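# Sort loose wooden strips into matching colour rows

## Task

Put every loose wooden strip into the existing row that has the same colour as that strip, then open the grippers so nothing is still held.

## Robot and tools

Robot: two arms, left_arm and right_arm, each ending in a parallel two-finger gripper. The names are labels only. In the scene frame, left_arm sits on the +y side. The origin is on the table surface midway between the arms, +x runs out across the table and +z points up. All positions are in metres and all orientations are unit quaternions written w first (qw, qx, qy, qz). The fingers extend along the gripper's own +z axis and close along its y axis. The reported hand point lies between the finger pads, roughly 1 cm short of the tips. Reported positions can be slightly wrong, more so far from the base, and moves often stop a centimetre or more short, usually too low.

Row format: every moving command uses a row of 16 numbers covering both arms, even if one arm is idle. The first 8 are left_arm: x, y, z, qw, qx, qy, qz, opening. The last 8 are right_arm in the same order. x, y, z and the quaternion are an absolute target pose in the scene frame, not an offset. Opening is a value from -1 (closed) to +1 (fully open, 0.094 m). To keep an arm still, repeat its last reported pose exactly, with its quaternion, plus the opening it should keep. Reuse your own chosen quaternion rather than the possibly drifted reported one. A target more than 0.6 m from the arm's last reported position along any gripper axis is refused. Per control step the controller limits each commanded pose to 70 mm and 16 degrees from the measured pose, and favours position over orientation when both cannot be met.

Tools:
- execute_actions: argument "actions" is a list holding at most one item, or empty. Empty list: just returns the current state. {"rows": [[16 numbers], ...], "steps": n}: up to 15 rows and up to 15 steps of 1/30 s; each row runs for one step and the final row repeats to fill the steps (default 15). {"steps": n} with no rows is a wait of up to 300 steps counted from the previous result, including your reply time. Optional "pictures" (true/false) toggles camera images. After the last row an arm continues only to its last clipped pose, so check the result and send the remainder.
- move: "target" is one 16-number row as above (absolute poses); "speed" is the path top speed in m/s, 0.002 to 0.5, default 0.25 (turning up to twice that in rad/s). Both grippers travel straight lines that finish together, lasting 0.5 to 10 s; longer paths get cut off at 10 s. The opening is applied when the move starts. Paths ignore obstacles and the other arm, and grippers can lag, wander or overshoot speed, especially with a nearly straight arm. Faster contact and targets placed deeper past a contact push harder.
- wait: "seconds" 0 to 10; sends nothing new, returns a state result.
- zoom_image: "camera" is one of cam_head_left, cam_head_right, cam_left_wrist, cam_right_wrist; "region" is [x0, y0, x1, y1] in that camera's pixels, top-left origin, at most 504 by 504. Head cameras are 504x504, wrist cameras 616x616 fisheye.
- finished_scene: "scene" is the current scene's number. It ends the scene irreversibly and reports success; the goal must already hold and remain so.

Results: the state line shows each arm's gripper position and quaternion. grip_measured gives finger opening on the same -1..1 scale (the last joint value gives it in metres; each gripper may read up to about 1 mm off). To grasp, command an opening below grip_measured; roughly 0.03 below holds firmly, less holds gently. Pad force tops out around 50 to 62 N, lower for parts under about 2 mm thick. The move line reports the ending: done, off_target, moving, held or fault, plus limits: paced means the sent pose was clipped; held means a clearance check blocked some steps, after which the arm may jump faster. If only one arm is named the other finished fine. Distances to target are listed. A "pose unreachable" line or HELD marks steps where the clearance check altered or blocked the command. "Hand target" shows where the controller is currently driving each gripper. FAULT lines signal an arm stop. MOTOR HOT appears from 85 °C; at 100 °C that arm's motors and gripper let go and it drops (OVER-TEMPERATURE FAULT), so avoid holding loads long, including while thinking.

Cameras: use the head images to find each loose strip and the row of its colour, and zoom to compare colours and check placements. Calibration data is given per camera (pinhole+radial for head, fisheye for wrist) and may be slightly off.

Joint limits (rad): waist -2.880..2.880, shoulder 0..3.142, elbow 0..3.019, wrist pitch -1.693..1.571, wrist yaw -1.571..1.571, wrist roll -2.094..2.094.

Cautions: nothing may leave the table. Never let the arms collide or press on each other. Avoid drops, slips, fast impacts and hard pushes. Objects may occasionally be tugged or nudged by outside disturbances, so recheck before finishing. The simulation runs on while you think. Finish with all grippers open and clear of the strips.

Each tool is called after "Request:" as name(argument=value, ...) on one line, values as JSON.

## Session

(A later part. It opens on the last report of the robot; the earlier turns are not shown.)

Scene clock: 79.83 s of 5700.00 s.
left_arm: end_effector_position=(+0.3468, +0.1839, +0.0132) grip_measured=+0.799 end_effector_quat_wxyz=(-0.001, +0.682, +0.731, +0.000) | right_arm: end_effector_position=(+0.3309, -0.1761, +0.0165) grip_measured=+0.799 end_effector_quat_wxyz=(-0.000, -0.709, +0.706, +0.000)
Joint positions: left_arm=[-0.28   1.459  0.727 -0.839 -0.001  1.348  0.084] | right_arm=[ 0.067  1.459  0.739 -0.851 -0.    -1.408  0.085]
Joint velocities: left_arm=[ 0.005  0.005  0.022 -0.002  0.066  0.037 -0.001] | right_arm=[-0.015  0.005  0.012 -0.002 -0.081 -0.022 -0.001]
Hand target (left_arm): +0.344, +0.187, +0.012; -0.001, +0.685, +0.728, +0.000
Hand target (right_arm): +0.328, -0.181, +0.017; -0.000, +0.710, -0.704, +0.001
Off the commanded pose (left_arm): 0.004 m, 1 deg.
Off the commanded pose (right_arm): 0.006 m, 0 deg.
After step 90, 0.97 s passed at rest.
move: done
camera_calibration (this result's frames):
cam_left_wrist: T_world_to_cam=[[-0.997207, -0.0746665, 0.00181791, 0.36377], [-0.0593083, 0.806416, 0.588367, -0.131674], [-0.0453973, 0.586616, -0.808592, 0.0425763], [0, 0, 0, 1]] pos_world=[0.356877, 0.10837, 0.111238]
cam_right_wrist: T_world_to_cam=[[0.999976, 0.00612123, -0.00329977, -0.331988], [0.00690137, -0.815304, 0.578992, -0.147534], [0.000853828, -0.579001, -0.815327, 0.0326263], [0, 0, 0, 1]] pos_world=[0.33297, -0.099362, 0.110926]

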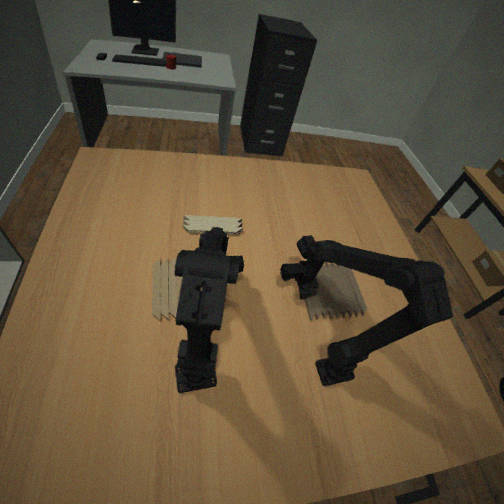

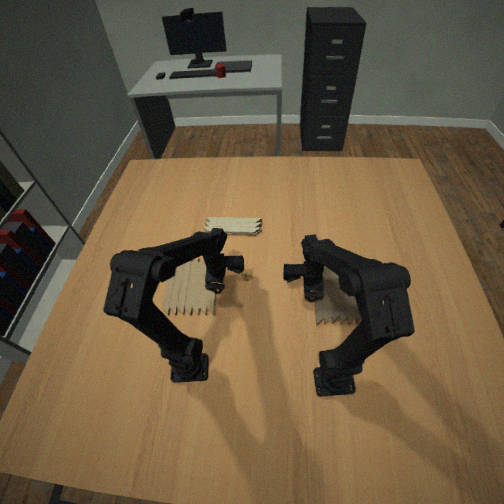

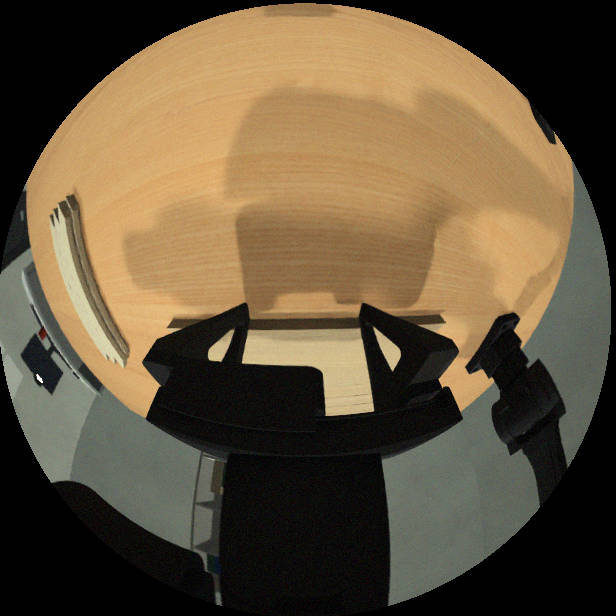

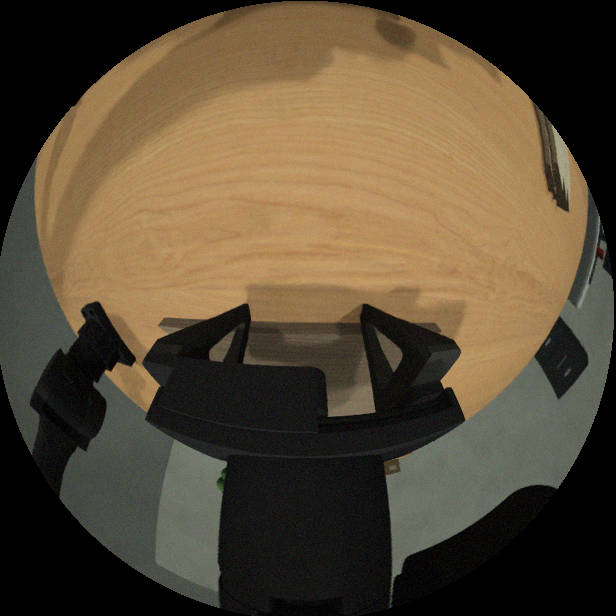

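Request:
execute_actions(actions=[{"rows":[[0.347,0.17,0.02,0,0.685,0.728,0,0.8,0.33,-0.162,0.025,0,-0.71,0.704,0,0.8]],"steps":8}], pictures=false)

Request:
move(target=[0.345,0.19,0.14,0,0.685,0.728,0,0.8,0.328,-0.18,0.14,0,-0.71,0.704,0,0.8])

Scene clock: 82.60 s of 5700.00 s.
left_arm: end_effector_position=(+0.3421, +0.1716, +0.0142) grip_measured=+0.799 end_effector_quat_wxyz=(-0.004, +0.690, +0.723, -0.002) | right_arm: end_effector_position=(+0.3251, -0.1649, +0.0173) grip_measured=+0.799 end_effector_quat_wxyz=(+0.006, +0.714, -0.700, -0.004)
Joint positions: left_arm=[-0.319  1.456  0.727 -0.851 -0.001  1.332  0.084] | right_arm=[ 0.103  1.457  0.739 -0.867 -0.    -1.386  0.085]
Joint velocities: left_arm=[-0.005 -0.005 -0.027  0.012 -0.037 -0.037 -0.   ] | right_arm=[-0.015 -0.005  0.007 -0.022 -0.081  0.081  0.001]
Hand target (left_arm): +0.347, +0.170, +0.020; +0.000, +0.685, +0.728, +0.000
Hand target (right_arm): +0.330, -0.162, +0.025; -0.000, +0.710, -0.704, -0.000
Off the commanded pose (left_arm): 0.008 m, 1 deg.
Off the commanded pose (right_arm): 0.010 m, 1 deg.
Steps of this call (steps 1 to 75: nothing new was sent; steps 76 to 83: all 8 steps of this action). Readings (end_effector_position):
76: left_arm (+0.3462, +0.1831, +0.0132) | right_arm (+0.3302, -0.1754, +0.0165)
77: left_arm (+0.3454, +0.1815, +0.0135) | right_arm (+0.3290, -0.1739, +0.0167)
79: left_arm (+0.3434, +0.1765, +0.0138) | right_arm (+0.3268, -0.1693, +0.0170)
83: the state above

Scene clock: 83.77 s of 5700.00 s.
left_arm: end_effector_position=(+0.3354, +0.1893, +0.1309) grip_measured=+0.799 end_effector_quat_wxyz=(-0.005, +0.683, +0.730, -0.003) | right_arm: end_effector_position=(+0.3132, -0.1792, +0.1290) grip_measured=+0.799 end_effector_quat_wxyz=(-0.008, -0.709, +0.705, +0.006)
Joint positions: left_arm=[-0.269  1.243  0.884 -1.222 -0.001  1.363  0.084] | right_arm=[ 0.067  1.242  0.878 -1.226 -0.    -1.411  0.085]
Joint velocities: left_arm=[-0.005  0.005 -0.002 -0.012  0.066  0.081  0.001] | right_arm=[ 0.005 -0.015 -0.022 -0.032 -0.022 -0.037 -0.001]
Hand target (left_arm): +0.345, +0.190, +0.139; -0.000, +0.685, +0.728, +0.000
Hand target (right_arm): +0.325, -0.181, +0.140; +0.000, +0.710, -0.704, +0.000
Off the commanded pose (left_arm): 0.013 m, 1 deg.
Off the commanded pose (right_arm): 0.018 m, 1 deg.
move: off_target (left_arm, right_arm)
camera_calibration (this result's frames):
cam_left_wrist: T_world_to_cam=[[-0.997364, -0.0716319, 0.011609, 0.350804], [-0.0510238, 0.805999, 0.589713, -0.208768], [-0.0515991, 0.587566, -0.807529, 0.135777], [0, 0, 0, 1]] pos_world=[0.346233, 0.113618, 0.228685]
cam_right_wrist: T_world_to_cam=[[0.999732, 0.00875463, -0.021442, -0.311074], [0.0195848, -0.813744, 0.580894, -0.218933], [-0.0123628, -0.581158, -0.813697, 0.126128], [0, 0, 0, 1]] pos_world=[0.316837, -0.102132, 0.223137]

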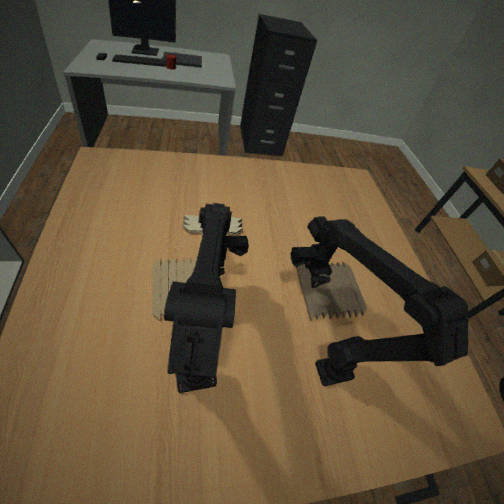

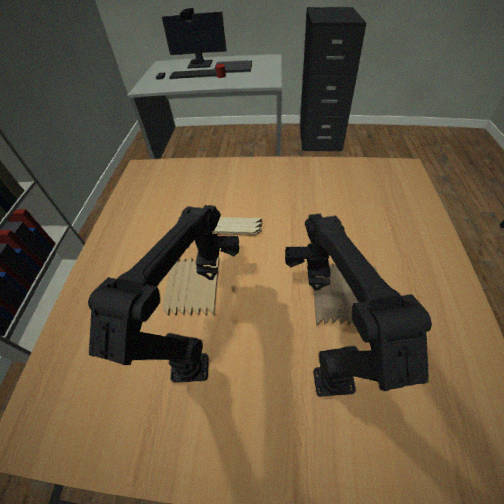

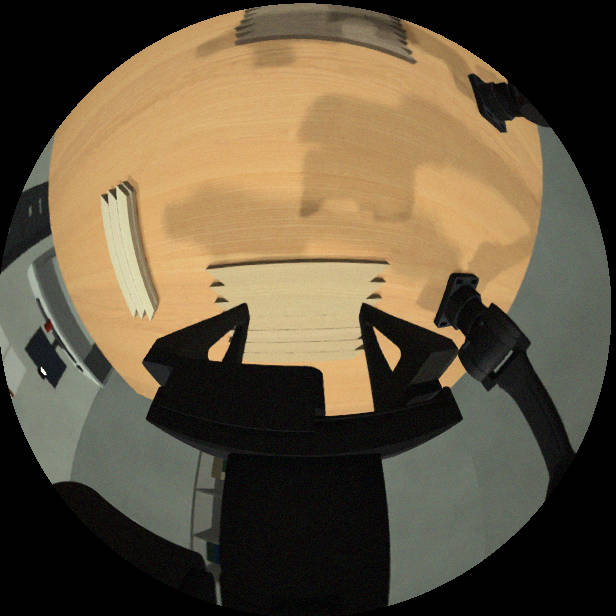

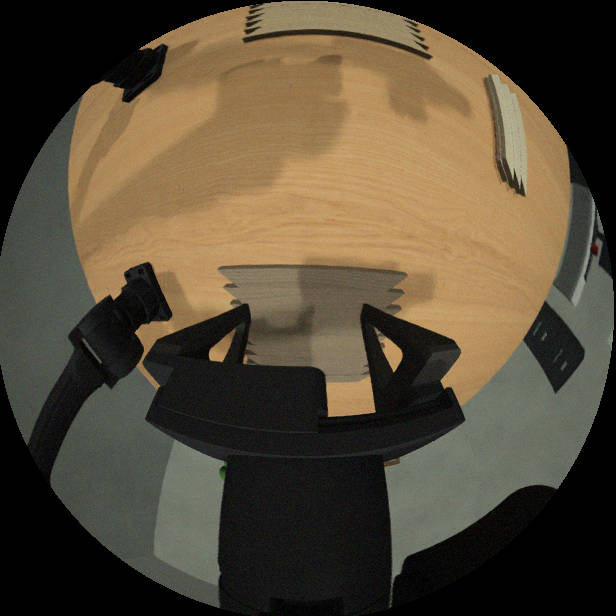

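Request:
finished_scene(scene=1)

The scene is finished: the task was done.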